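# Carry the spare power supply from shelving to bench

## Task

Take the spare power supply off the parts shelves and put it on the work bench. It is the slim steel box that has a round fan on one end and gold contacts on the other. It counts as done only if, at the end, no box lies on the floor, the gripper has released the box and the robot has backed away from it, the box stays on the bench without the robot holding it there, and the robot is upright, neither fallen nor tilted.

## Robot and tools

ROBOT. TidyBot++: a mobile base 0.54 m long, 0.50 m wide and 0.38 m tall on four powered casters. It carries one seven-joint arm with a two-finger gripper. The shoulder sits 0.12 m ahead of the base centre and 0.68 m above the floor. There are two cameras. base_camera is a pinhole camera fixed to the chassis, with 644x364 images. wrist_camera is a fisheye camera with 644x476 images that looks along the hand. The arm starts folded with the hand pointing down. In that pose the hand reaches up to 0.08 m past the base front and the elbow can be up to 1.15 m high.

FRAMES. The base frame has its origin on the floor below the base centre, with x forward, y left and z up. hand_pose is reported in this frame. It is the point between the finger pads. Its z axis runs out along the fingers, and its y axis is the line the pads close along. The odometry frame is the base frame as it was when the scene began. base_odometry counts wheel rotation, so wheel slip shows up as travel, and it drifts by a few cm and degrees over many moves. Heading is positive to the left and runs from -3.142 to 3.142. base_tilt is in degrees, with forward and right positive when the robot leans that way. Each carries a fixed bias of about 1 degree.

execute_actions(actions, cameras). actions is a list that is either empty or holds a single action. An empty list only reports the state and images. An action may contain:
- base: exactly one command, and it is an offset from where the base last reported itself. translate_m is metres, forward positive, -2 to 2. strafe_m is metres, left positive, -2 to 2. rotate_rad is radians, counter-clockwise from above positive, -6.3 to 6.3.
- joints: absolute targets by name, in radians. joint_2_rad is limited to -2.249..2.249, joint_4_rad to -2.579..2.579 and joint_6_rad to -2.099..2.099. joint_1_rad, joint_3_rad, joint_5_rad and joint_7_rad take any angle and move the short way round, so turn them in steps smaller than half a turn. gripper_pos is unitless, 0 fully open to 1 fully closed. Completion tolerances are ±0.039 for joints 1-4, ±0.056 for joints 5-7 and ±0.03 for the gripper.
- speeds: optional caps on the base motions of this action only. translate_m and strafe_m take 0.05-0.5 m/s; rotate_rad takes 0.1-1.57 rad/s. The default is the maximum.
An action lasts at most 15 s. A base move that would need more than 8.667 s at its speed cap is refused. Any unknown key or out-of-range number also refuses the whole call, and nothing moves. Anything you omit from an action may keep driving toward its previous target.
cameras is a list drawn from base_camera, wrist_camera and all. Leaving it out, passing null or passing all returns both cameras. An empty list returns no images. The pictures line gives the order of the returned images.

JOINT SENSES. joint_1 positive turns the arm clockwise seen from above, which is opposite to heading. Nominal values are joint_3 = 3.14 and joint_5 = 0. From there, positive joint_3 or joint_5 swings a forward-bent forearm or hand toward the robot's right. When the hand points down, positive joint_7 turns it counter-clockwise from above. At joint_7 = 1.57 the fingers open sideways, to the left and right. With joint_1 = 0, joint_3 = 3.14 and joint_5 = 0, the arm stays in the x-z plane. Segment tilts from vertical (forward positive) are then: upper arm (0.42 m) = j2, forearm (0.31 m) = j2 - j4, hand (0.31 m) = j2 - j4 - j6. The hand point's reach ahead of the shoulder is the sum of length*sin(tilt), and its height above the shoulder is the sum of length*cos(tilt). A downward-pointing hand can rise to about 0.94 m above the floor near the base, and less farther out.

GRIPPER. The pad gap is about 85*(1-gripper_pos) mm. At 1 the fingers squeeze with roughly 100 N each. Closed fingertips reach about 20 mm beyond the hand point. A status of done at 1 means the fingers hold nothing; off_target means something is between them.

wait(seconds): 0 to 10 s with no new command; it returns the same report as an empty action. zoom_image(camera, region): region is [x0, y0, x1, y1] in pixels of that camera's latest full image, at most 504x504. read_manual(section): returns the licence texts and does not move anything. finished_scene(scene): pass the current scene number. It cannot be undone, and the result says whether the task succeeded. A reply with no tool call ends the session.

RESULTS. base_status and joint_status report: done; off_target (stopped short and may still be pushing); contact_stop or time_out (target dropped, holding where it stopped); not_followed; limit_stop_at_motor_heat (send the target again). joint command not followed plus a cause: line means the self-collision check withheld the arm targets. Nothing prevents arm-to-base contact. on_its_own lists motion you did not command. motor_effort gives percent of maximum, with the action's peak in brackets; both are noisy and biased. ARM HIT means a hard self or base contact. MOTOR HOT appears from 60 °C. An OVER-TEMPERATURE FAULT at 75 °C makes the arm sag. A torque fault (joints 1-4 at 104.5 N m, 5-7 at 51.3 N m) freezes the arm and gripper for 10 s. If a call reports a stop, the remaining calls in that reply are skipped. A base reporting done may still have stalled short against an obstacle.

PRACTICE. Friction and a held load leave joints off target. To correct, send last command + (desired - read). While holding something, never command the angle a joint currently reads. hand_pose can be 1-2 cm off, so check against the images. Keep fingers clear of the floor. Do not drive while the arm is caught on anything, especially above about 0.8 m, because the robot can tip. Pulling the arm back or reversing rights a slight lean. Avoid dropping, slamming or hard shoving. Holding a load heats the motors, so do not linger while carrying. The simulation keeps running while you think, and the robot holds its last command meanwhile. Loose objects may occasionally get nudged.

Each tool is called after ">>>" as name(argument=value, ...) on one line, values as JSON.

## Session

>>> execute_actions(actions=[{"joints":{"joint_2_rad":-0.35,"joint_4_rad":-2.3,"joint_6_rad":0.3}}])

Scene clock: 1.57 s.
base_odometry: x=+0.000 y=+0.000 heading=+0.000 (m, m, rad; odometry frame)
base_tilt: forward=+0.0 right=-0.3 (deg)
base_status: not commanded
joint_positions: joint_1_rad=+0.015 joint_2_rad=-0.336 joint_3_rad=+3.190 joint_4_rad=-2.300 joint_5_rad=+0.015 joint_6_rad=+0.274 joint_7_rad=+1.592 gripper_pos=+0.000
joint_status: all done
motor_effort: joint_1_rad=+0(0) joint_2_rad=-8(8) joint_3_rad=+1(1) joint_4_rad=+21(21) joint_5_rad=+0(0) joint_6_rad=+8(8) joint_7_rad=+0(0) (%)
hand_pose: x=+0.5794 y=-0.0293 z=+0.9216 quat_wxyz=(+0.025, +0.748, -0.013, +0.663) (m; base frame)
pictures: base_camera, wrist_camera
Images, in order (width x height): base_camera 644x364, wrist_camera 644x476.

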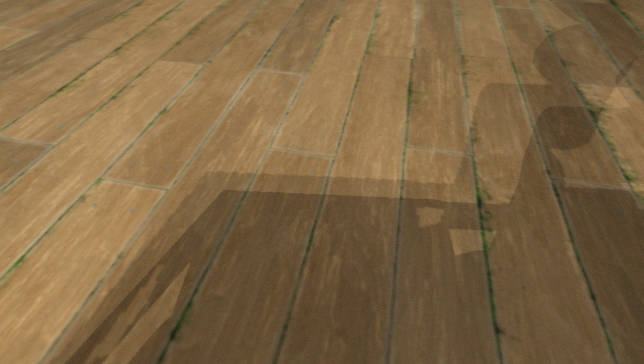

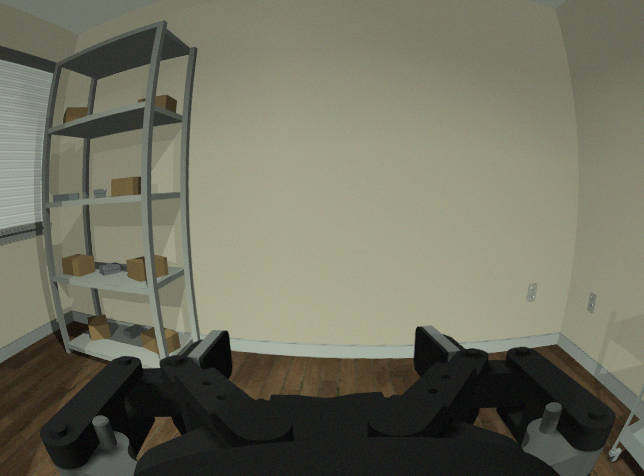

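>>> execute_actions(actions=[{"base":{"rotate_rad":0.75},"joints":{"joint_1_rad":-0.01,"joint_3_rad":3.13,"joint_5_rad":-0.03,"joint_7_rad":1.54}}])

>>> zoom_image(camera="wrist_camera", region=[250, 60, 550, 360])

Scene clock: 11.17 s.
base_odometry: x=+0.000 y=+0.000 heading=+0.750 (m, m, rad; odometry frame)
base_tilt: forward=+0.0 right=-0.2 (deg)
base_status: done
joint_positions: joint_1_rad=-0.001 joint_2_rad=-0.336 joint_3_rad=+3.137 joint_4_rad=-2.300 joint_5_rad=+0.002 joint_6_rad=+0.274 joint_7_rad=+1.575 gripper_pos=+0.000
joint_status: all done
motor_effort: joint_1_rad=+0(2) joint_2_rad=-9(10) joint_3_rad=+1(1) joint_4_rad=+20(20) joint_5_rad=+0(0) joint_6_rad=+8(8) joint_7_rad=+1(0) (%)
hand_pose: x=+0.5796 y=+0.0046 z=+0.9216 quat_wxyz=(+0.001, +0.748, +0.005, +0.664) (m; base frame)
pictures: base_camera, wrist_camera
Images, in order (width x height): base_camera 644x364, wrist_camera 644x476.

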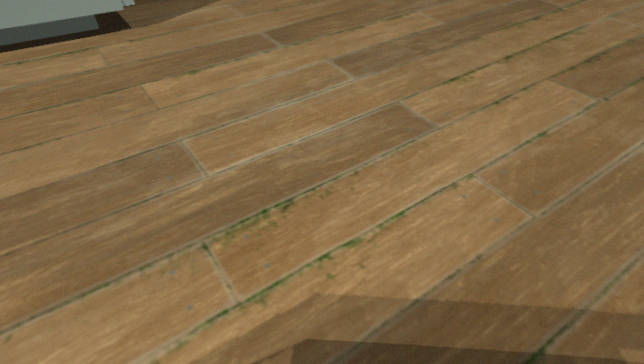

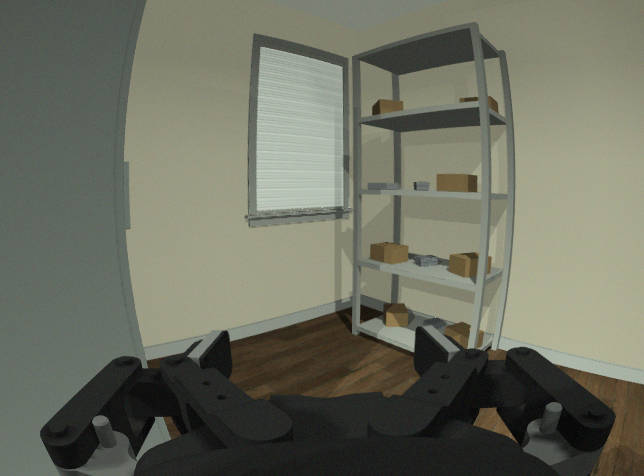

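Region (250, 60, 550, 360) of wrist_camera's 644x476 image, scaled by 1.680.

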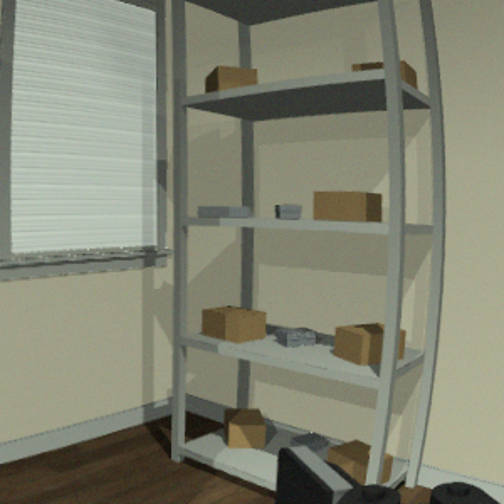

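>>> execute_actions(actions=[{"base":{"translate_m":1.5},"joints":{"joint_2_rad":-0.1,"joint_4_rad":-0.9,"joint_6_rad":-1.2,"gripper_pos":1}}], cameras=[])

>>> execute_actions(actions=[{"base":{"rotate_rad":-0.95}}], cameras=["base_camera"])

>>> execute_actions(actions=[{"base":{"strafe_m":0.5}}])

Scene clock: 24.83 s.
base_odometry: x=+1.097 y=+1.023 heading=+0.750 (m, m, rad; odometry frame)
base_tilt: forward=+0.0 right=-0.3 (deg)
base_status: done
joint_positions: joint_1_rad=-0.001 joint_2_rad=-0.102 joint_3_rad=+3.137 joint_4_rad=-0.910 joint_5_rad=+0.002 joint_6_rad=-1.153 joint_7_rad=+1.575 gripper_pos=+0.999
joint_status: all done
motor_effort: joint_1_rad=+0(1) joint_2_rad=-14(17) joint_3_rad=+1(2) joint_4_rad=+17(23) joint_5_rad=+0(0) joint_6_rad=+7(8) joint_7_rad=+1(1) (%)
hand_pose: x=+0.5914 y=+0.0037 z=+1.1989 quat_wxyz=(+0.001, +0.831, +0.004, +0.556) (m; base frame)
pictures: none
No camera images: the call's "cameras" was empty. Leave "cameras" out to get every camera's image.

Scene clock: 26.67 s.
base_odometry: x=+1.097 y=+1.023 heading=-0.200 (m, m, rad; odometry frame)
base_tilt: forward=-0.1 right=-0.3 (deg)
base_status: done
joint_positions: joint_1_rad=-0.003 joint_2_rad=-0.102 joint_3_rad=+3.136 joint_4_rad=-0.910 joint_5_rad=-0.001 joint_6_rad=-1.153 joint_7_rad=+1.575 gripper_pos=+0.999
joint_status: not commanded
motor_effort: joint_1_rad=-1(2) joint_2_rad=-13(16) joint_3_rad=+1(1) joint_4_rad=+16(17) joint_5_rad=+0(1) joint_6_rad=+7(7) joint_7_rad=+1(0) (%)
hand_pose: x=+0.5914 y=+0.0061 z=+1.1989 quat_wxyz=(-0.002, +0.831, +0.006, +0.556) (m; base frame)
pictures: base_camera
Images, in order (width x height): base_camera 644x364.

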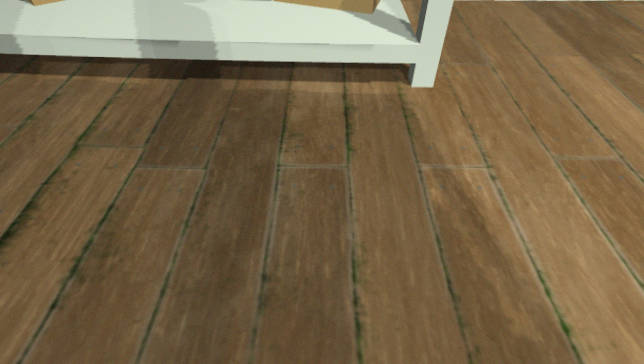

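Scene clock: 29.03 s.
base_odometry: x=+1.197 y=+1.513 heading=-0.200 (m, m, rad; odometry frame)
base_tilt: forward=+0.0 right=-0.3 (deg)
base_status: done
joint_positions: joint_1_rad=-0.005 joint_2_rad=-0.102 joint_3_rad=+3.131 joint_4_rad=-0.910 joint_5_rad=-0.003 joint_6_rad=-1.153 joint_7_rad=+1.575 gripper_pos=+0.999
joint_status: not commanded
motor_effort: joint_1_rad=+0(1) joint_2_rad=-14(14) joint_3_rad=+1(3) joint_4_rad=+17(17) joint_5_rad=+0(1) joint_6_rad=+7(7) joint_7_rad=+1(1) (%)
hand_pose: x=+0.5913 y=+0.0100 z=+1.1989 quat_wxyz=(-0.004, +0.831, +0.009, +0.556) (m; base frame)
pictures: base_camera, wrist_camera
Images, in order (width x height): base_camera 644x364, wrist_camera 644x476.

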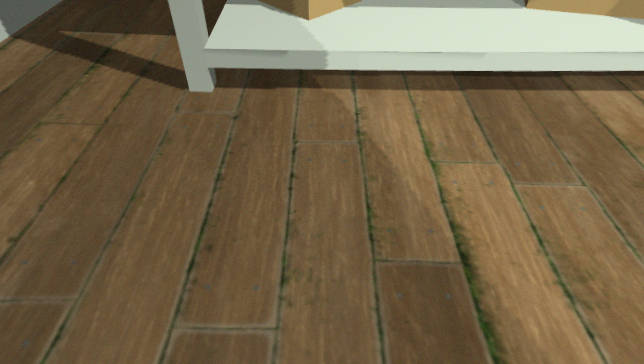

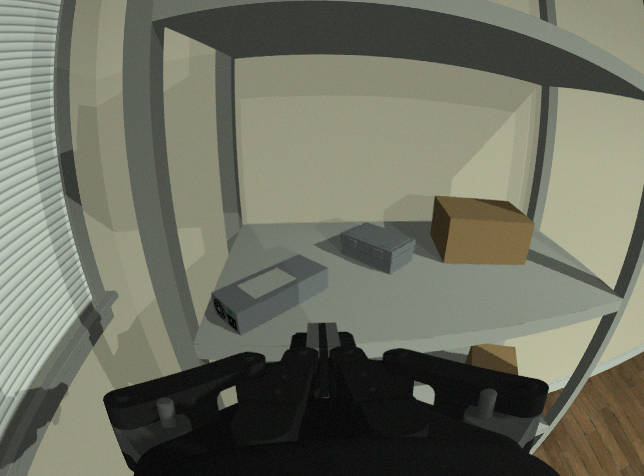

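>>> execute_actions(actions=[{"base":{"strafe_m":-0.03},"joints":{"joint_2_rad":0.02,"joint_4_rad":-1.42,"joint_6_rad":-0.46,"joint_3_rad":3.145,"joint_1_rad":0}}], cameras=["wrist_camera"])

>>> execute_actions(actions=[{"base":{"translate_m":0.18},"speeds":{"translate_m":0.08}}], cameras=["wrist_camera"])

Scene clock: 44.07 s.
base_odometry: x=+1.191 y=+1.484 heading=-0.200 (m, m, rad; odometry frame)
base_tilt: forward=+0.0 right=-0.2 (deg)
base_status: done
joint_positions: joint_1_rad=-0.005 joint_2_rad=+0.015 joint_3_rad=+3.135 joint_4_rad=-1.414 joint_5_rad=-0.003 joint_6_rad=-0.508 joint_7_rad=+1.575 gripper_pos=+0.999
joint_status: all done
motor_effort: joint_1_rad=+0(1) joint_2_rad=-23(25) joint_3_rad=+1(3) joint_4_rad=+21(22) joint_5_rad=+0(1) joint_6_rad=+7(7) joint_7_rad=+1(1) (%)
hand_pose: x=+0.7271 y=+0.0090 z=+1.0354 quat_wxyz=(-0.004, +0.824, +0.006, +0.567) (m; base frame)
pictures: wrist_camera
Images, in order (width x height): wrist_camera 644x476.

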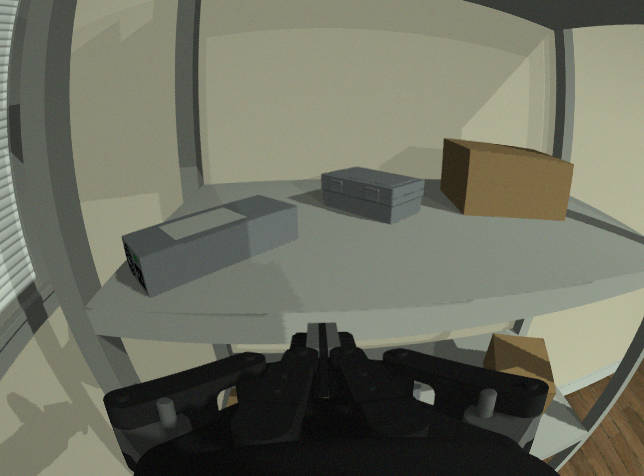

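Scene clock: 46.80 s.
base_odometry: x=+1.367 y=+1.448 heading=-0.200 (m, m, rad; odometry frame)
base_tilt: forward=+0.0 right=-0.2 (deg)
base_status: done
joint_positions: joint_1_rad=-0.005 joint_2_rad=+0.017 joint_3_rad=+3.135 joint_4_rad=-1.414 joint_5_rad=-0.003 joint_6_rad=-0.506 joint_7_rad=+1.575 gripper_pos=+0.999
joint_status: not commanded
motor_effort: joint_1_rad=-1(1) joint_2_rad=-23(26) joint_3_rad=+1(0) joint_4_rad=+21(22) joint_5_rad=+0(0) joint_6_rad=+7(8) joint_7_rad=+0(1) (%)
hand_pose: x=+0.7279 y=+0.0090 z=+1.0345 quat_wxyz=(-0.004, +0.824, +0.006, +0.566) (m; base frame)
pictures: wrist_camera
Images, in order (width x height): wrist_camera 644x476.

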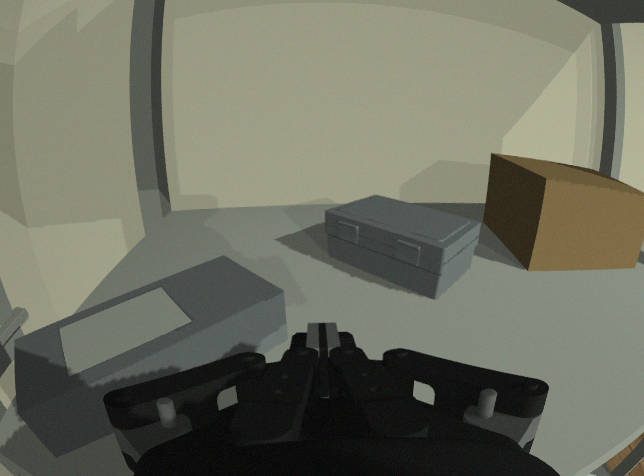

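>>> execute_actions(actions=[{"base":{"strafe_m":0.05},"speeds":{"strafe_m":0.05}}], cameras=[])

>>> execute_actions(actions=[{"base":{"translate_m":0.06},"speeds":{"translate_m":0.05}}], cameras=["wrist_camera"])

>>> execute_actions(actions=[{"base":{"strafe_m":0.05},"speeds":{"strafe_m":0.05}}], cameras=["wrist_camera"])

>>> execute_actions(actions=[{"base":{"translate_m":-0.24},"speeds":{"translate_m":0.15}}], cameras=["wrist_camera"])

Scene clock: 57.47 s.
base_odometry: x=+1.377 y=+1.497 heading=-0.200 (m, m, rad; odometry frame)
base_tilt: forward=-0.1 right=-0.2 (deg)
base_status: done
joint_positions: joint_1_rad=-0.005 joint_2_rad=+0.017 joint_3_rad=+3.137 joint_4_rad=-1.414 joint_5_rad=-0.003 joint_6_rad=-0.506 joint_7_rad=+1.575 gripper_pos=+0.999
joint_status: not commanded
motor_effort: joint_1_rad=+0(2) joint_2_rad=-23(24) joint_3_rad=+1(3) joint_4_rad=+21(21) joint_5_rad=+0(1) joint_6_rad=+7(7) joint_7_rad=+0(1) (%)
hand_pose: x=+0.7279 y=+0.0074 z=+1.0345 quat_wxyz=(-0.003, +0.824, +0.005, +0.566) (m; base frame)
pictures: none
No camera images: the call's "cameras" was empty. Leave "cameras" out to get every camera's image.

Scene clock: 59.13 s.
base_odometry: x=+1.436 y=+1.485 heading=-0.200 (m, m, rad; odometry frame)
base_tilt: forward=-0.1 right=-0.2 (deg)
base_status: done
joint_positions: joint_1_rad=-0.004 joint_2_rad=+0.017 joint_3_rad=+3.140 joint_4_rad=-1.414 joint_5_rad=-0.003 joint_6_rad=-0.506 joint_7_rad=+1.575 gripper_pos=+0.999
joint_status: not commanded
motor_effort: joint_1_rad=-1(2) joint_2_rad=-23(25) joint_3_rad=+0(1) joint_4_rad=+21(22) joint_5_rad=+0(1) joint_6_rad=+7(8) joint_7_rad=+1(1) (%)
hand_pose: x=+0.7280 y=+0.0049 z=+1.0349 quat_wxyz=(-0.002, +0.824, +0.003, +0.567) (m; base frame)
pictures: wrist_camera
Images, in order (width x height): wrist_camera 644x476.

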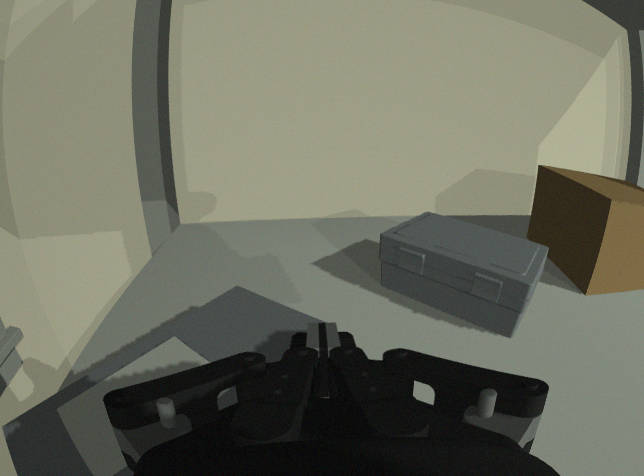

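Scene clock: 60.60 s.
base_odometry: x=+1.447 y=+1.534 heading=-0.200 (m, m, rad; odometry frame)
base_tilt: forward=+0.0 right=-0.3 (deg)
base_status: done
joint_positions: joint_1_rad=+0.007 joint_2_rad=+0.017 joint_3_rad=+3.152 joint_4_rad=-1.414 joint_5_rad=-0.003 joint_6_rad=-0.506 joint_7_rad=+1.575 gripper_pos=+0.999
joint_status: not commanded
motor_effort: joint_1_rad=-3(4) joint_2_rad=-22(24) joint_3_rad=-1(3) joint_4_rad=+21(21) joint_5_rad=-1(2) joint_6_rad=+7(7) joint_7_rad=+1(1) (%)
hand_pose: x=+0.7281 y=-0.0082 z=+1.0349 quat_wxyz=(+0.005, +0.824, -0.006, +0.567) (m; base frame)
pictures: wrist_camera
Images, in order (width x height): wrist_camera 644x476.

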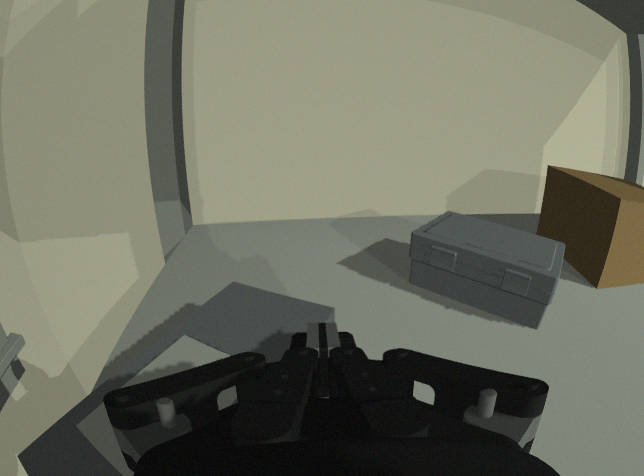

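Scene clock: 62.87 s.
base_odometry: x=+1.211 y=+1.582 heading=-0.200 (m, m, rad; odometry frame)
base_tilt: forward=+0.0 right=-0.3 (deg)
base_status: done
joint_positions: joint_1_rad=+0.006 joint_2_rad=+0.017 joint_3_rad=+3.151 joint_4_rad=-1.414 joint_5_rad=-0.003 joint_6_rad=-0.505 joint_7_rad=+1.575 gripper_pos=+0.999
joint_status: not commanded
motor_effort: joint_1_rad=+0(2) joint_2_rad=-22(27) joint_3_rad=+1(1) joint_4_rad=+21(22) joint_5_rad=+0(1) joint_6_rad=+7(7) joint_7_rad=+1(0) (%)
hand_pose: x=+0.7284 y=-0.0072 z=+1.0347 quat_wxyz=(+0.004, +0.824, -0.005, +0.567) (m; base frame)
pictures: wrist_camera
Images, in order (width x height): wrist_camera 644x476.

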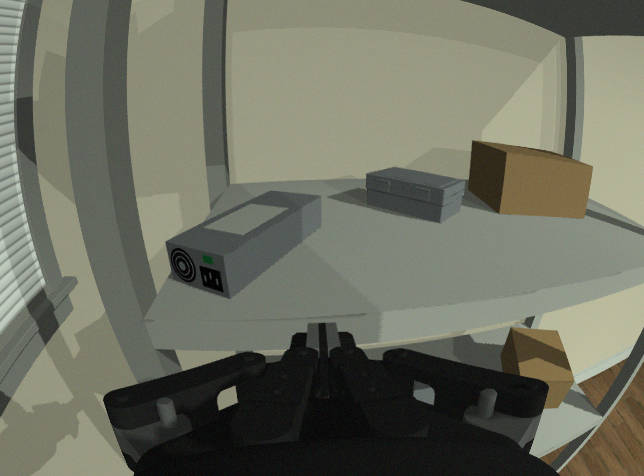

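>>> execute_actions(actions=[{"base":{"strafe_m":0.05},"joints":{"joint_4_rad":-1.32,"joint_7_rad":1.97,"gripper_pos":0}}], cameras=[])

>>> execute_actions(actions=[{"base":{"translate_m":0.21},"speeds":{"translate_m":0.1}}], cameras=[])

>>> execute_actions(actions=[{"base":{"strafe_m":0.035},"speeds":{"strafe_m":0.05}}], cameras=["wrist_camera"])

>>> execute_actions(actions=[{"joints":{"joint_4_rad":-1.41}}], cameras=["wrist_camera"])

Scene clock: 83.90 s.
base_odometry: x=+1.221 y=+1.631 heading=-0.200 (m, m, rad; odometry frame)
base_tilt: forward=+0.0 right=-0.2 (deg)
base_status: done
joint_positions: joint_1_rad=+0.001 joint_2_rad=+0.018 joint_3_rad=+3.146 joint_4_rad=-1.324 joint_5_rad=-0.003 joint_6_rad=-0.505 joint_7_rad=+1.950 gripper_pos=+0.000
joint_status: all done
motor_effort: joint_1_rad=-1(3) joint_2_rad=-23(26) joint_3_rad=+1(2) joint_4_rad=+21(23) joint_5_rad=+0(1) joint_6_rad=+7(8) joint_7_rad=+0(1) (%)
hand_pose: x=+0.7322 y=-0.0011 z=+1.0894 quat_wxyz=(+0.114, +0.784, +0.148, +0.593) (m; base frame)
pictures: none
No camera images: the call's "cameras" was empty. Leave "cameras" out to get every camera's image.

Scene clock: 86.53 s.
base_odometry: x=+1.427 y=+1.590 heading=-0.200 (m, m, rad; odometry frame)
base_tilt: forward=-0.1 right=-0.3 (deg)
base_status: done
joint_positions: joint_1_rad=+0.001 joint_2_rad=+0.020 joint_3_rad=+3.146 joint_4_rad=-1.324 joint_5_rad=-0.003 joint_6_rad=-0.504 joint_7_rad=+1.950 gripper_pos=+0.000
joint_status: not commanded
motor_effort: joint_1_rad=+0(1) joint_2_rad=-23(27) joint_3_rad=+1(0) joint_4_rad=+21(22) joint_5_rad=+0(0) joint_6_rad=+7(8) joint_7_rad=+0(1) (%)
hand_pose: x=+0.7332 y=-0.0011 z=+1.0880 quat_wxyz=(+0.114, +0.784, +0.148, +0.592) (m; base frame)
pictures: none
No camera images: the call's "cameras" was empty. Leave "cameras" out to get every camera's image.

Scene clock: 87.67 s.
base_odometry: x=+1.434 y=+1.624 heading=-0.200 (m, m, rad; odometry frame)
base_tilt: forward=+0.0 right=-0.2 (deg)
base_status: done
joint_positions: joint_1_rad=+0.014 joint_2_rad=+0.020 joint_3_rad=+3.159 joint_4_rad=-1.324 joint_5_rad=-0.003 joint_6_rad=-0.504 joint_7_rad=+1.950 gripper_pos=+0.000
joint_status: not commanded
motor_effort: joint_1_rad=-3(6) joint_2_rad=-23(24) joint_3_rad=-2(4) joint_4_rad=+21(21) joint_5_rad=-1(2) joint_6_rad=+7(8) joint_7_rad=+1(0) (%)
hand_pose: x=+0.7331 y=-0.0175 z=+1.0880 quat_wxyz=(+0.122, +0.786, +0.137, +0.590) (m; base frame)
pictures: wrist_camera
Images, in order (width x height): wrist_camera 644x476.

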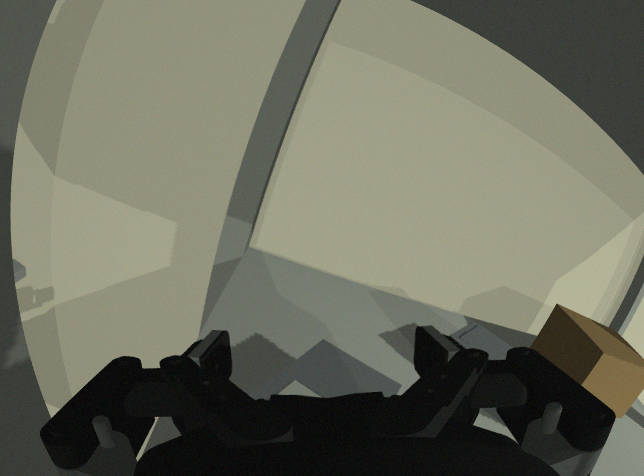

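Scene clock: 88.53 s.
base_odometry: x=+1.434 y=+1.624 heading=-0.200 (m, m, rad; odometry frame)
base_tilt: forward=+0.0 right=-0.3 (deg)
base_status: not commanded
joint_positions: joint_1_rad=+0.014 joint_2_rad=+0.019 joint_3_rad=+3.159 joint_4_rad=-1.390 joint_5_rad=-0.003 joint_6_rad=-0.492 joint_7_rad=+1.950 gripper_pos=+0.000
joint_status: all done
motor_effort: joint_1_rad=-4(4) joint_2_rad=-21(24) joint_3_rad=-2(2) joint_4_rad=+18(21) joint_5_rad=-1(1) joint_6_rad=+5(7) joint_7_rad=+1(2) (%)
hand_pose: x=+0.7317 y=-0.0174 z=+1.0517 quat_wxyz=(+0.117, +0.802, +0.140, +0.569) (m; base frame)
pictures: wrist_camera
Images, in order (width x height): wrist_camera 644x476.

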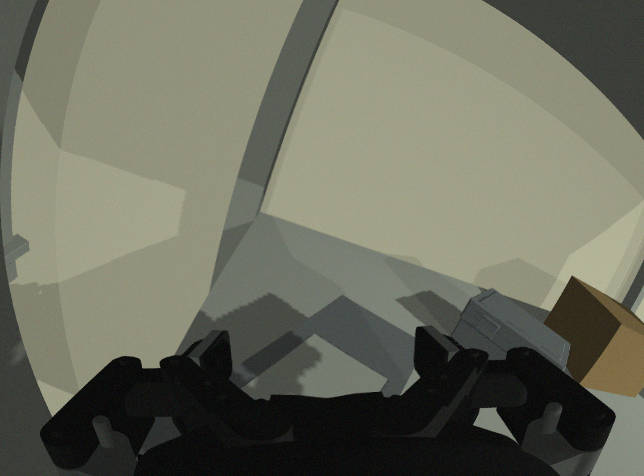

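Finger is likely beyond the left face; steepen a little and drag.

>>> execute_actions(actions=[{"joints":{"joint_4_rad":-1.34,"joint_6_rad":-0.68}}], cameras=[])

>>> execute_actions(actions=[{"base":{"strafe_m":-0.1},"speeds":{"strafe_m":0.05}}], cameras=["wrist_camera"])

>>> execute_actions(actions=[{"joints":{"joint_4_rad":-1.26}}], cameras=[])

>>> execute_actions(actions=[{"base":{"translate_m":-0.21},"joints":{"joint_7_rad":1.54}}], cameras=["wrist_camera"])

Scene clock: 98.07 s.
base_odometry: x=+1.434 y=+1.624 heading=-0.200 (m, m, rad; odometry frame)
base_tilt: forward=+0.0 right=-0.2 (deg)
base_status: not commanded
joint_positions: joint_1_rad=+0.015 joint_2_rad=+0.018 joint_3_rad=+3.160 joint_4_rad=-1.331 joint_5_rad=-0.003 joint_6_rad=-0.613 joint_7_rad=+1.950 gripper_pos=+0.000
joint_status: joint_6_rad off_target (ended at -0.613, target -0.680); the others done
motor_effort: joint_1_rad=-5(6) joint_2_rad=-21(25) joint_3_rad=-4(4) joint_4_rad=+18(22) joint_5_rad=-2(2) joint_6_rad=+4(7) joint_7_rad=+1(1) (%)
hand_pose: x=+0.7211 y=-0.0182 z=+1.0525 quat_wxyz=(+0.112, +0.819, +0.142, +0.544) (m; base frame)
pictures: none
No camera images: the call's "cameras" was empty. Leave "cameras" out to get every camera's image.

Scene clock: 100.53 s.
base_odometry: x=+1.414 y=+1.526 heading=-0.200 (m, m, rad; odometry frame)
base_tilt: forward=+0.0 right=-0.2 (deg)
base_status: done
joint_positions: joint_1_rad=+0.002 joint_2_rad=+0.018 joint_3_rad=+3.147 joint_4_rad=-1.331 joint_5_rad=-0.004 joint_6_rad=-0.614 joint_7_rad=+1.950 gripper_pos=+0.000
joint_status: not commanded
motor_effort: joint_1_rad=+0(5) joint_2_rad=-19(21) joint_3_rad=+1(4) joint_4_rad=+17(18) joint_5_rad=+0(2) joint_6_rad=+4(5) joint_7_rad=+1(1) (%)
hand_pose: x=+0.7210 y=-0.0024 z=+1.0523 quat_wxyz=(+0.105, +0.817, +0.153, +0.546) (m; base frame)
pictures: wrist_camera
Images, in order (width x height): wrist_camera 644x476.

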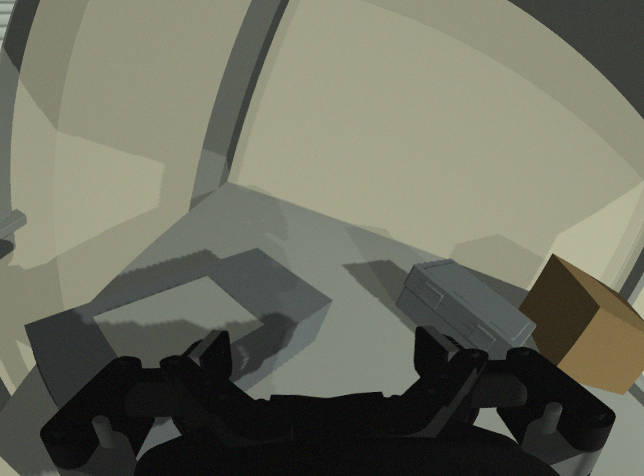

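Scene clock: 101.43 s.
base_odometry: x=+1.414 y=+1.526 heading=-0.200 (m, m, rad; odometry frame)
base_tilt: forward=+0.0 right=-0.2 (deg)
base_status: not commanded
joint_positions: joint_1_rad=+0.002 joint_2_rad=+0.020 joint_3_rad=+3.147 joint_4_rad=-1.268 joint_5_rad=-0.004 joint_6_rad=-0.634 joint_7_rad=+1.950 gripper_pos=+0.000
joint_status: all done
motor_effort: joint_1_rad=+0(0) joint_2_rad=-22(24) joint_3_rad=+1(1) joint_4_rad=+20(21) joint_5_rad=+0(0) joint_6_rad=+7(8) joint_7_rad=+0(1) (%)
hand_pose: x=+0.7216 y=-0.0024 z=+1.0830 quat_wxyz=(+0.108, +0.806, +0.151, +0.562) (m; base frame)
pictures: none
No camera images: the call's "cameras" was empty. Leave "cameras" out to get every camera's image.

Scene clock: 103.10 s.
base_odometry: x=+1.208 y=+1.568 heading=-0.200 (m, m, rad; odometry frame)
base_tilt: forward=-0.1 right=-0.3 (deg)
base_status: done
joint_positions: joint_1_rad=+0.002 joint_2_rad=+0.014 joint_3_rad=+3.147 joint_4_rad=-1.267 joint_5_rad=-0.004 joint_6_rad=-0.636 joint_7_rad=+1.554 gripper_pos=+0.000
joint_status: all done
motor_effort: joint_1_rad=+0(0) joint_2_rad=-22(27) joint_3_rad=+1(0) joint_4_rad=+21(22) joint_5_rad=+0(0) joint_6_rad=+7(8) joint_7_rad=+1(1) (%)
hand_pose: x=+0.7190 y=-0.0024 z=+1.0868 quat_wxyz=(-0.005, +0.818, -0.011, +0.575) (m; base frame)
pictures: wrist_camera
Images, in order (width x height): wrist_camera 644x476.

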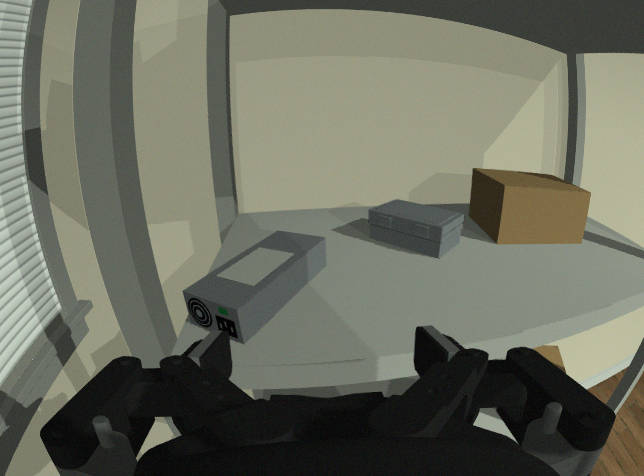

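>>> execute_actions(actions=[{"base":{"strafe_m":0.065},"joints":{"joint_2_rad":0.3,"joint_4_rad":-0.26,"joint_6_rad":-2.07,"joint_7_rad":1.15}}], cameras=["wrist_camera"])

>>> execute_actions(actions=[{"base":{"translate_m":0.33},"speeds":{"translate_m":0.08}}], cameras=["wrist_camera"])

>>> execute_actions(actions=[{"joints":{"joint_4_rad":-0.38,"joint_6_rad":-1.88}}], cameras=["wrist_camera"])

Scene clock: 123.67 s.
base_odometry: x=+1.221 y=+1.631 heading=-0.199 (m, m, rad; odometry frame)
base_tilt: forward=+0.0 right=-0.2 (deg)
base_status: done
joint_positions: joint_1_rad=-0.001 joint_2_rad=+0.278 joint_3_rad=+3.144 joint_4_rad=-0.271 joint_5_rad=-0.004 joint_6_rad=-2.024 joint_7_rad=+1.186 gripper_pos=+0.000
joint_status: all done
motor_effort: joint_1_rad=+0(3) joint_2_rad=-23(24) joint_3_rad=+1(2) joint_4_rad=+11(22) joint_5_rad=+0(1) joint_6_rad=+3(7) joint_7_rad=+1(0) (%)
hand_pose: x=+0.5662 y=+0.0023 z=+1.0921 quat_wxyz=(-0.055, +0.942, -0.183, +0.275) (m; base frame)
pictures: wrist_camera
Images, in order (width x height): wrist_camera 644x476.

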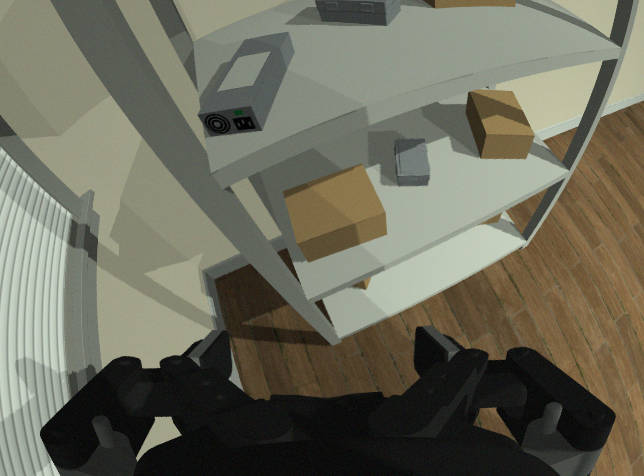

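Scene clock: 128.90 s.
base_odometry: x=+1.545 y=+1.566 heading=-0.199 (m, m, rad; odometry frame)
base_tilt: forward=+0.0 right=-0.2 (deg)
base_status: done
joint_positions: joint_1_rad=+0.002 joint_2_rad=+0.310 joint_3_rad=+3.147 joint_4_rad=-0.266 joint_5_rad=-0.004 joint_6_rad=-2.099 joint_7_rad=+1.186 gripper_pos=+0.000
joint_status: not commanded
motor_effort: joint_1_rad=+0(7) joint_2_rad=-23(31) joint_3_rad=+1(3) joint_4_rad=+11(15) joint_5_rad=+0(7) joint_6_rad=+0(16) joint_7_rad=+1(7) (%)
hand_pose: x=+0.5589 y=+0.0001 z=+1.0680 quat_wxyz=(-0.044, +0.955, -0.188, +0.227) (m; base frame)
pictures: wrist_camera
Images, in order (width x height): wrist_camera 644x476.

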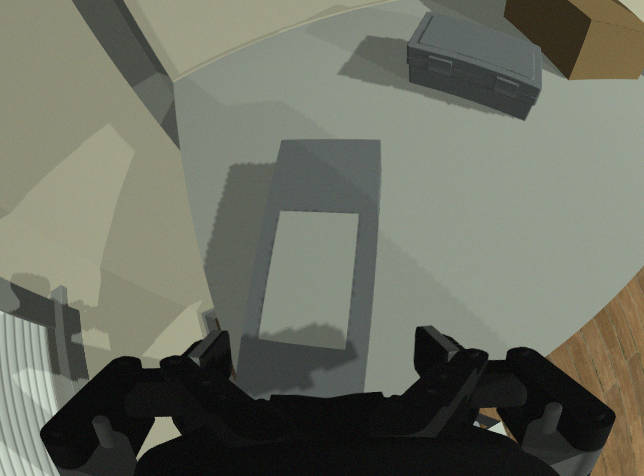

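Scene clock: 129.87 s.
base_odometry: x=+1.545 y=+1.566 heading=-0.199 (m, m, rad; odometry frame)
base_tilt: forward=+0.0 right=-0.2 (deg)
base_status: not commanded
joint_positions: joint_1_rad=+0.002 joint_2_rad=+0.308 joint_3_rad=+3.147 joint_4_rad=-0.372 joint_5_rad=-0.004 joint_6_rad=-1.924 joint_7_rad=+1.186 gripper_pos=+0.000
joint_status: all done
motor_effort: joint_1_rad=-1(0) joint_2_rad=-26(27) joint_3_rad=+1(1) joint_4_rad=+13(13) joint_5_rad=+0(0) joint_6_rad=+3(3) joint_7_rad=+1(0) (%)
hand_pose: x=+0.6036 y=-0.0001 z=+1.0601 quat_wxyz=(-0.051, +0.946, -0.186, +0.261) (m; base frame)
pictures: wrist_camera
Images, in order (width x height): wrist_camera 644x476.

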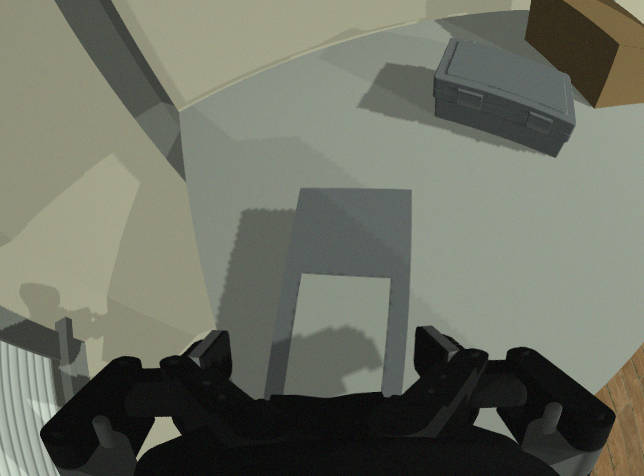

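>>> execute_actions(actions=[{"base":{"translate_m":-0.035},"joints":{"joint_4_rad":-0.52,"joint_6_rad":-1.75}}], cameras=["wrist_camera"])

>>> execute_actions(actions=[{"base":{"strafe_m":-0.07},"speeds":{"strafe_m":0.05},"joints":{"joint_7_rad":1.62}}], cameras=["wrist_camera"])

Scene clock: 138.77 s.
base_odometry: x=+1.510 y=+1.573 heading=-0.199 (m, m, rad; odometry frame)
base_tilt: forward=-0.1 right=-0.2 (deg)
base_status: done
joint_positions: joint_1_rad=+0.002 joint_2_rad=+0.300 joint_3_rad=+3.147 joint_4_rad=-0.510 joint_5_rad=-0.004 joint_6_rad=-1.797 joint_7_rad=+1.186 gripper_pos=+0.000
joint_status: all done
motor_effort: joint_1_rad=+0(0) joint_2_rad=-27(30) joint_3_rad=+1(1) joint_4_rad=+14(16) joint_5_rad=+0(0) joint_6_rad=+3(3) joint_7_rad=+0(1) (%)
hand_pose: x=+0.6297 y=-0.0003 z=+1.0329 quat_wxyz=(-0.051, +0.946, -0.186, +0.260) (m; base frame)
pictures: wrist_camera
Images, in order (width x height): wrist_camera 644x476.

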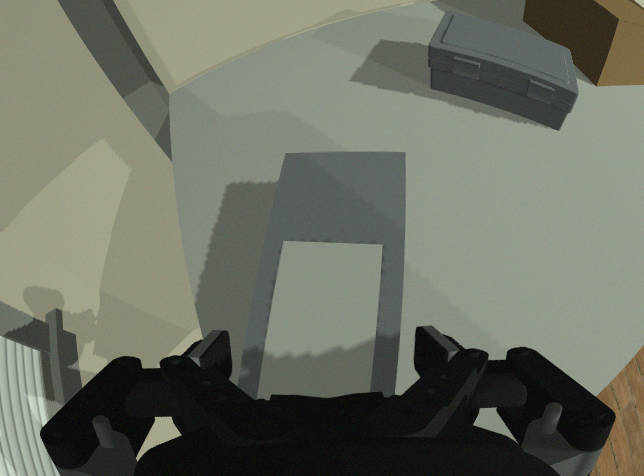

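Scene clock: 140.63 s.
base_odometry: x=+1.496 y=+1.504 heading=-0.199 (m, m, rad; odometry frame)
base_tilt: forward=+0.0 right=-0.2 (deg)
base_status: done
joint_positions: joint_1_rad=+0.001 joint_2_rad=+0.297 joint_3_rad=+3.147 joint_4_rad=-0.509 joint_5_rad=-0.007 joint_6_rad=-1.785 joint_7_rad=+1.604 gripper_pos=+0.000
joint_status: all done
motor_effort: joint_1_rad=+0(3) joint_2_rad=-24(28) joint_3_rad=+1(2) joint_4_rad=+13(14) joint_5_rad=+0(2) joint_6_rad=+2(3) joint_7_rad=+1(1) (%)
hand_pose: x=+0.6319 y=+0.0009 z=+1.0362 quat_wxyz=(+0.003, +0.962, +0.015, +0.271) (m; base frame)
pictures: wrist_camera
Images, in order (width x height): wrist_camera 644x476.

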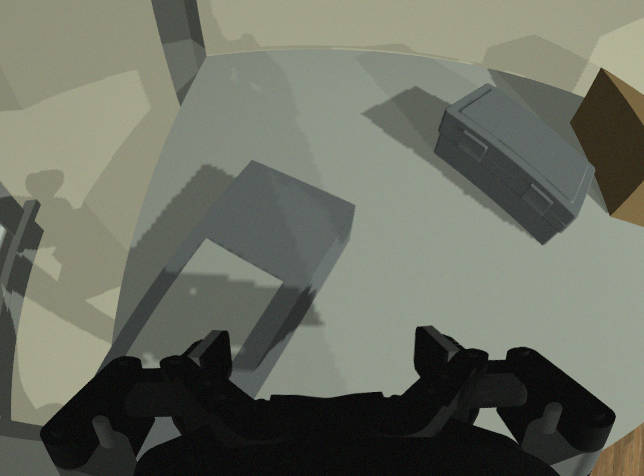

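>>> execute_actions(actions=[{"base":{"strafe_m":0.07},"speeds":{"strafe_m":0.05},"joints":{"joint_7_rad":1.15}}], cameras=["wrist_camera"])

>>> execute_actions(actions=[{"base":{"translate_m":-0.02},"joints":{"joint_4_rad":-0.63,"joint_6_rad":-1.65}}], cameras=["wrist_camera"])

>>> execute_actions(actions=[{"joints":{"joint_7_rad":1.6,"gripper_pos":0.12}}], cameras=["wrist_camera"])

Scene clock: 151.50 s.
base_odometry: x=+1.510 y=+1.573 heading=-0.199 (m, m, rad; odometry frame)
base_tilt: forward=+0.0 right=-0.2 (deg)
base_status: done
joint_positions: joint_1_rad=+0.002 joint_2_rad=+0.297 joint_3_rad=+3.147 joint_4_rad=-0.511 joint_5_rad=-0.007 joint_6_rad=-1.785 joint_7_rad=+1.164 gripper_pos=+0.000
joint_status: all done
motor_effort: joint_1_rad=+1(4) joint_2_rad=-26(29) joint_3_rad=+1(1) joint_4_rad=+14(15) joint_5_rad=+0(2) joint_6_rad=+3(3) joint_7_rad=+0(1) (%)
hand_pose: x=+0.6318 y=+0.0007 z=+1.0354 quat_wxyz=(-0.056, +0.943, -0.196, +0.265) (m; base frame)
pictures: wrist_camera
Images, in order (width x height): wrist_camera 644x476.

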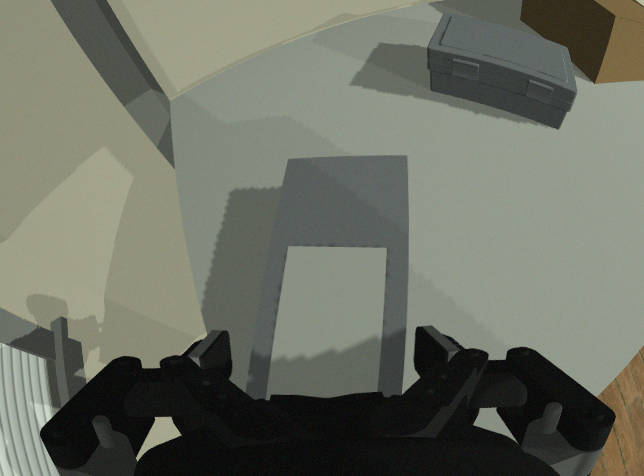

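Scene clock: 152.57 s.
base_odometry: x=+1.491 y=+1.577 heading=-0.200 (m, m, rad; odometry frame)
base_tilt: forward=+0.0 right=-0.2 (deg)
base_status: done
joint_positions: joint_1_rad=+0.001 joint_2_rad=+0.289 joint_3_rad=+3.147 joint_4_rad=-0.612 joint_5_rad=-0.009 joint_6_rad=-1.690 joint_7_rad=+1.164 gripper_pos=+0.000
joint_status: all done
motor_effort: joint_1_rad=+1(2) joint_2_rad=-27(31) joint_3_rad=+2(2) joint_4_rad=+15(15) joint_5_rad=+2(2) joint_6_rad=+2(4) joint_7_rad=+1(1) (%)
hand_pose: x=+0.6482 y=+0.0014 z=+1.0153 quat_wxyz=(-0.057, +0.942, -0.196, +0.266) (m; base frame)
pictures: wrist_camera
Images, in order (width x height): wrist_camera 644x476.

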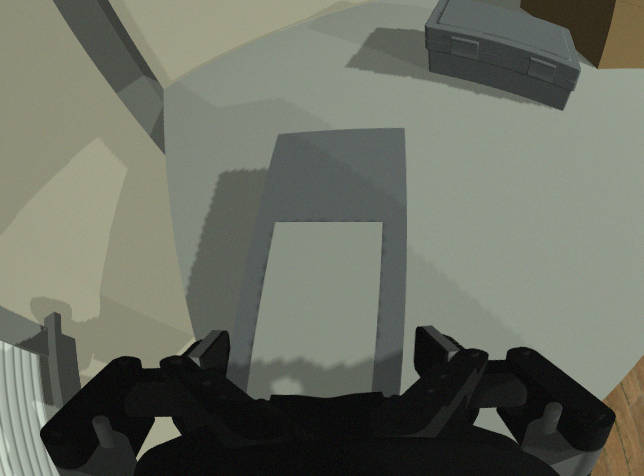

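Scene clock: 153.43 s.
base_odometry: x=+1.491 y=+1.577 heading=-0.200 (m, m, rad; odometry frame)
base_tilt: forward=-0.1 right=-0.1 (deg)
base_status: not commanded
joint_positions: joint_1_rad=+0.004 joint_2_rad=+0.285 joint_3_rad=+3.147 joint_4_rad=-0.619 joint_5_rad=-0.014 joint_6_rad=-1.685 joint_7_rad=+1.582 gripper_pos=+0.119
joint_status: all done
motor_effort: joint_1_rad=-1(2) joint_2_rad=-26(28) joint_3_rad=+0(3) joint_4_rad=+15(16) joint_5_rad=-1(3) joint_6_rad=+3(4) joint_7_rad=+1(2) (%)
hand_pose: x=+0.6481 y=+0.0016 z=+1.0151 quat_wxyz=(-0.003, +0.962, +0.004, +0.273) (m; base frame)
pictures: wrist_camera
Images, in order (width x height): wrist_camera 644x476.

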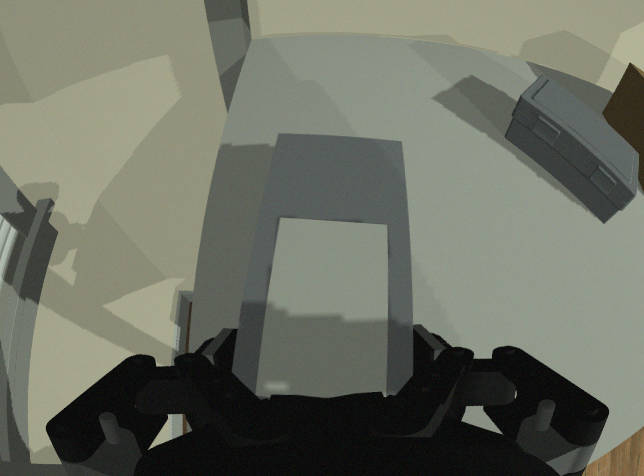

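Straightened. Slightly lower, grip, lift, exit.

>>> execute_actions(actions=[{"base":{"strafe_m":-0.05},"speeds":{"strafe_m":0.05},"joints":{"joint_2_rad":0.325}}], cameras=[])

>>> execute_actions(actions=[{"joints":{"gripper_pos":1}}], cameras=[])

>>> execute_actions(actions=[{"joints":{"joint_2_rad":0.17,"joint_4_rad":-0.58}}], cameras=["wrist_camera"])

>>> execute_actions(actions=[{"base":{"translate_m":-0.28}}], cameras=[])

>>> execute_actions(actions=[{"base":{"strafe_m":-1.3},"joints":{"joint_2_rad":-0.5,"joint_4_rad":-1.75,"joint_6_rad":-0.6}}], cameras=[])

>>> execute_actions(actions=[{"base":{"rotate_rad":3.14},"speeds":{"rotate_rad":1}}])

Scene clock: 168.70 s.
base_odometry: x=+1.481 y=+1.528 heading=-0.200 (m, m, rad; odometry frame)
base_tilt: forward=+0.0 right=-0.2 (deg)
base_status: done
joint_positions: joint_1_rad=-0.009 joint_2_rad=+0.294 joint_3_rad=+3.140 joint_4_rad=-0.617 joint_5_rad=-0.025 joint_6_rad=-1.684 joint_7_rad=+1.582 gripper_pos=+0.120
joint_status: all done
motor_effort: joint_1_rad=+2(4) joint_2_rad=-26(26) joint_3_rad=+2(4) joint_4_rad=+15(15) joint_5_rad=+2(4) joint_6_rad=+3(4) joint_7_rad=+1(1) (%)
hand_pose: x=+0.6506 y=+0.0146 z=+1.0115 quat_wxyz=(-0.012, +0.963, +0.015, +0.270) (m; base frame)
pictures: none
No camera images: the call's "cameras" was empty. Leave "cameras" out to get every camera's image.

Scene clock: 169.73 s.
base_odometry: x=+1.481 y=+1.528 heading=-0.200 (m, m, rad; odometry frame)
base_tilt: forward=-0.1 right=-0.2 (deg)
base_status: not commanded
joint_positions: joint_1_rad=-0.010 joint_2_rad=+0.292 joint_3_rad=+3.139 joint_4_rad=-0.616 joint_5_rad=-0.027 joint_6_rad=-1.684 joint_7_rad=+1.582 gripper_pos=+0.181
joint_status: gripper_pos off_target (ended at +0.181, target +1.000)
motor_effort: joint_1_rad=+2(5) joint_2_rad=-23(25) joint_3_rad=+2(4) joint_4_rad=+14(15) joint_5_rad=+0(5) joint_6_rad=+4(5) joint_7_rad=+0(0) (%)
hand_pose: x=+0.6503 y=+0.0159 z=+1.0124 quat_wxyz=(-0.013, +0.962, +0.016, +0.271) (m; base frame)
pictures: none
No camera images: the call's "cameras" was empty. Leave "cameras" out to get every camera's image.

Scene clock: 171.03 s.
base_odometry: x=+1.481 y=+1.528 heading=-0.200 (m, m, rad; odometry frame)
base_tilt: forward=+0.0 right=-0.2 (deg)
base_status: not commanded
joint_positions: joint_1_rad=-0.009 joint_2_rad=+0.225 joint_3_rad=+3.139 joint_4_rad=-0.621 joint_5_rad=-0.027 joint_6_rad=-1.684 joint_7_rad=+1.582 gripper_pos=+0.182
joint_status: joint_2_rad off_target (ended at +0.225, target +0.170); joint_4_rad off_target (ended at -0.621, target -0.580)
motor_effort: joint_1_rad=+0(1) joint_2_rad=-33(40) joint_3_rad=+1(2) joint_4_rad=+22(23) joint_5_rad=-1(1) joint_6_rad=+9(9) joint_7_rad=+1(0) (%)
hand_pose: x=+0.6264 y=+0.0150 z=+1.0459 quat_wxyz=(-0.012, +0.953, +0.016, +0.301) (m; base frame)
pictures: wrist_camera
Images, in order (width x height): wrist_camera 644x476.

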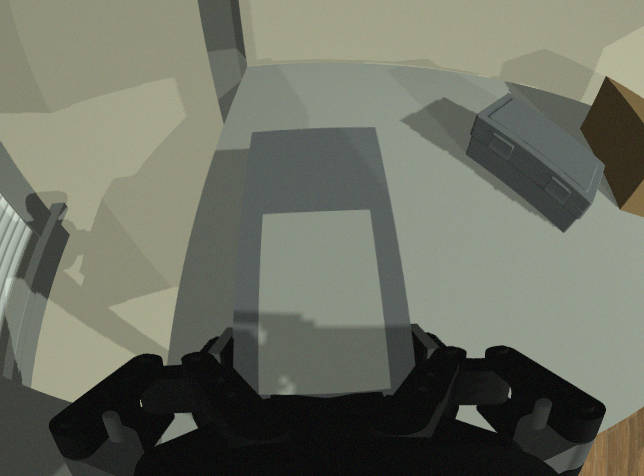

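Scene clock: 172.90 s.
base_odometry: x=+1.206 y=+1.583 heading=-0.199 (m, m, rad; odometry frame)
base_tilt: forward=+0.1 right=-0.2 (deg)
base_status: done
joint_positions: joint_1_rad=-0.009 joint_2_rad=+0.209 joint_3_rad=+3.139 joint_4_rad=-0.620 joint_5_rad=-0.027 joint_6_rad=-1.684 joint_7_rad=+1.582 gripper_pos=+0.182
joint_status: not commanded
motor_effort: joint_1_rad=+0(1) joint_2_rad=-33(39) joint_3_rad=+0(0) joint_4_rad=+22(23) joint_5_rad=-1(1) joint_6_rad=+9(11) joint_7_rad=+1(1) (%)
hand_pose: x=+0.6208 y=+0.0149 z=+1.0538 quat_wxyz=(-0.012, +0.951, +0.016, +0.309) (m; base frame)
pictures: none
No camera images: the call's "cameras" was empty. Leave "cameras" out to get every camera's image.

Scene clock: 176.87 s.
base_odometry: x=+0.949 y=+0.309 heading=-0.199 (m, m, rad; odometry frame)
base_tilt: forward=+0.0 right=-0.2 (deg)
base_status: done
joint_positions: joint_1_rad=-0.007 joint_2_rad=-0.447 joint_3_rad=+3.143 joint_4_rad=-1.791 joint_5_rad=-0.027 joint_6_rad=-0.703 joint_7_rad=+1.582 gripper_pos=+0.182
joint_status: joint_2_rad off_target (ended at -0.447, target -0.500); joint_4_rad off_target (ended at -1.791, target -1.750); joint_6_rad off_target (ended at -0.703, target -0.600)
motor_effort: joint_1_rad=-1(4) joint_2_rad=-11(33) joint_3_rad=+1(3) joint_4_rad=+30(30) joint_5_rad=-1(2) joint_6_rad=+14(14) joint_7_rad=+0(0) (%)
hand_pose: x=+0.5201 y=+0.0090 z=+0.9894 quat_wxyz=(-0.012, +0.854, +0.003, +0.520) (m; base frame)
pictures: none
No camera images: the call's "cameras" was empty. Leave "cameras" out to get every camera's image.

Scene clock: 180.93 s.
base_odometry: x=+0.949 y=+0.309 heading=+2.940 (m, m, rad; odometry frame)
base_tilt: forward=+0.0 right=-0.2 (deg)
base_status: done
joint_positions: joint_1_rad=-0.005 joint_2_rad=-0.447 joint_3_rad=+3.142 joint_4_rad=-1.791 joint_5_rad=-0.027 joint_6_rad=-0.701 joint_7_rad=+1.582 gripper_pos=+0.182
joint_status: not commanded
motor_effort: joint_1_rad=+0(1) joint_2_rad=-11(13) joint_3_rad=+2(4) joint_4_rad=+29(30) joint_5_rad=-1(1) joint_6_rad=+15(15) joint_7_rad=+0(0) (%)
hand_pose: x=+0.5203 y=+0.0084 z=+0.9899 quat_wxyz=(-0.011, +0.853, +0.002, +0.521) (m; base frame)
pictures: base_camera, wrist_camera
Images, in order (width x height): base_camera 644x364, wrist_camera 644x476.

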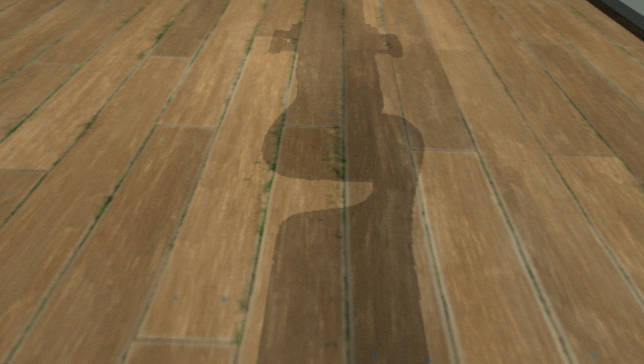

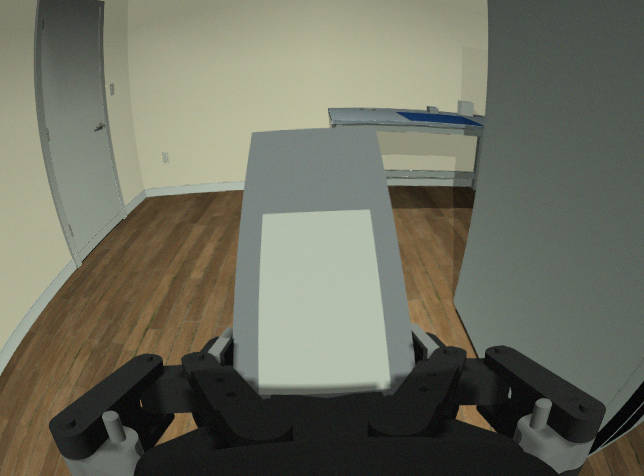

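>>> execute_actions(actions=[{"base":{"translate_m":2.0}}])

Scene clock: 190.40 s.
base_odometry: x=-1.012 y=+0.707 heading=+2.941 (m, m, rad; odometry frame)
base_tilt: forward=-0.1 right=-0.2 (deg)
base_status: done
joint_positions: joint_1_rad=-0.005 joint_2_rad=-0.459 joint_3_rad=+3.142 joint_4_rad=-1.791 joint_5_rad=-0.027 joint_6_rad=-0.698 joint_7_rad=+1.582 gripper_pos=+0.182
joint_status: not commanded
motor_effort: joint_1_rad=+0(1) joint_2_rad=-11(15) joint_3_rad=+2(2) joint_4_rad=+30(30) joint_5_rad=+0(1) joint_6_rad=+15(16) joint_7_rad=+1(0) (%)
hand_pose: x=+0.5172 y=+0.0083 z=+0.9953 quat_wxyz=(-0.011, +0.849, +0.002, +0.527) (m; base frame)
pictures: base_camera, wrist_camera
Images, in order (width x height): base_camera 644x364, wrist_camera 644x476.

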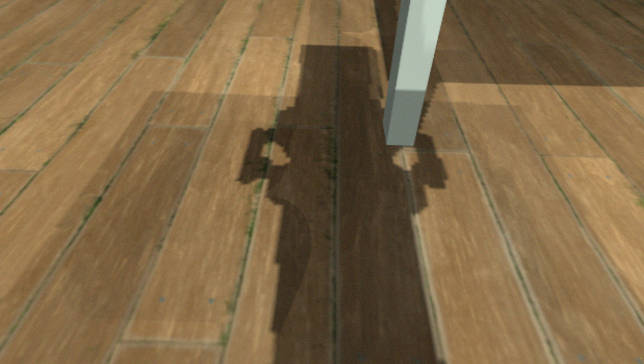

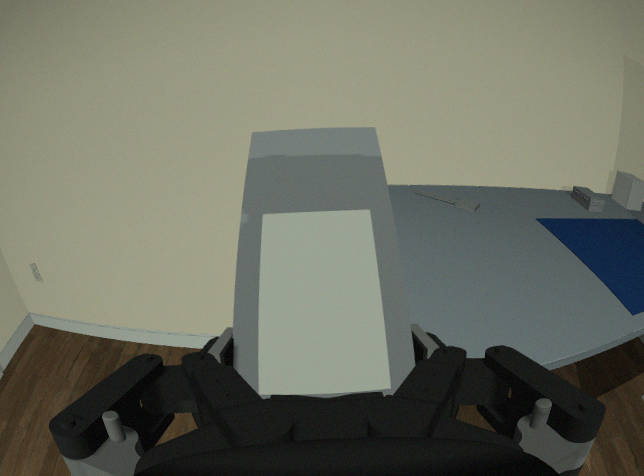

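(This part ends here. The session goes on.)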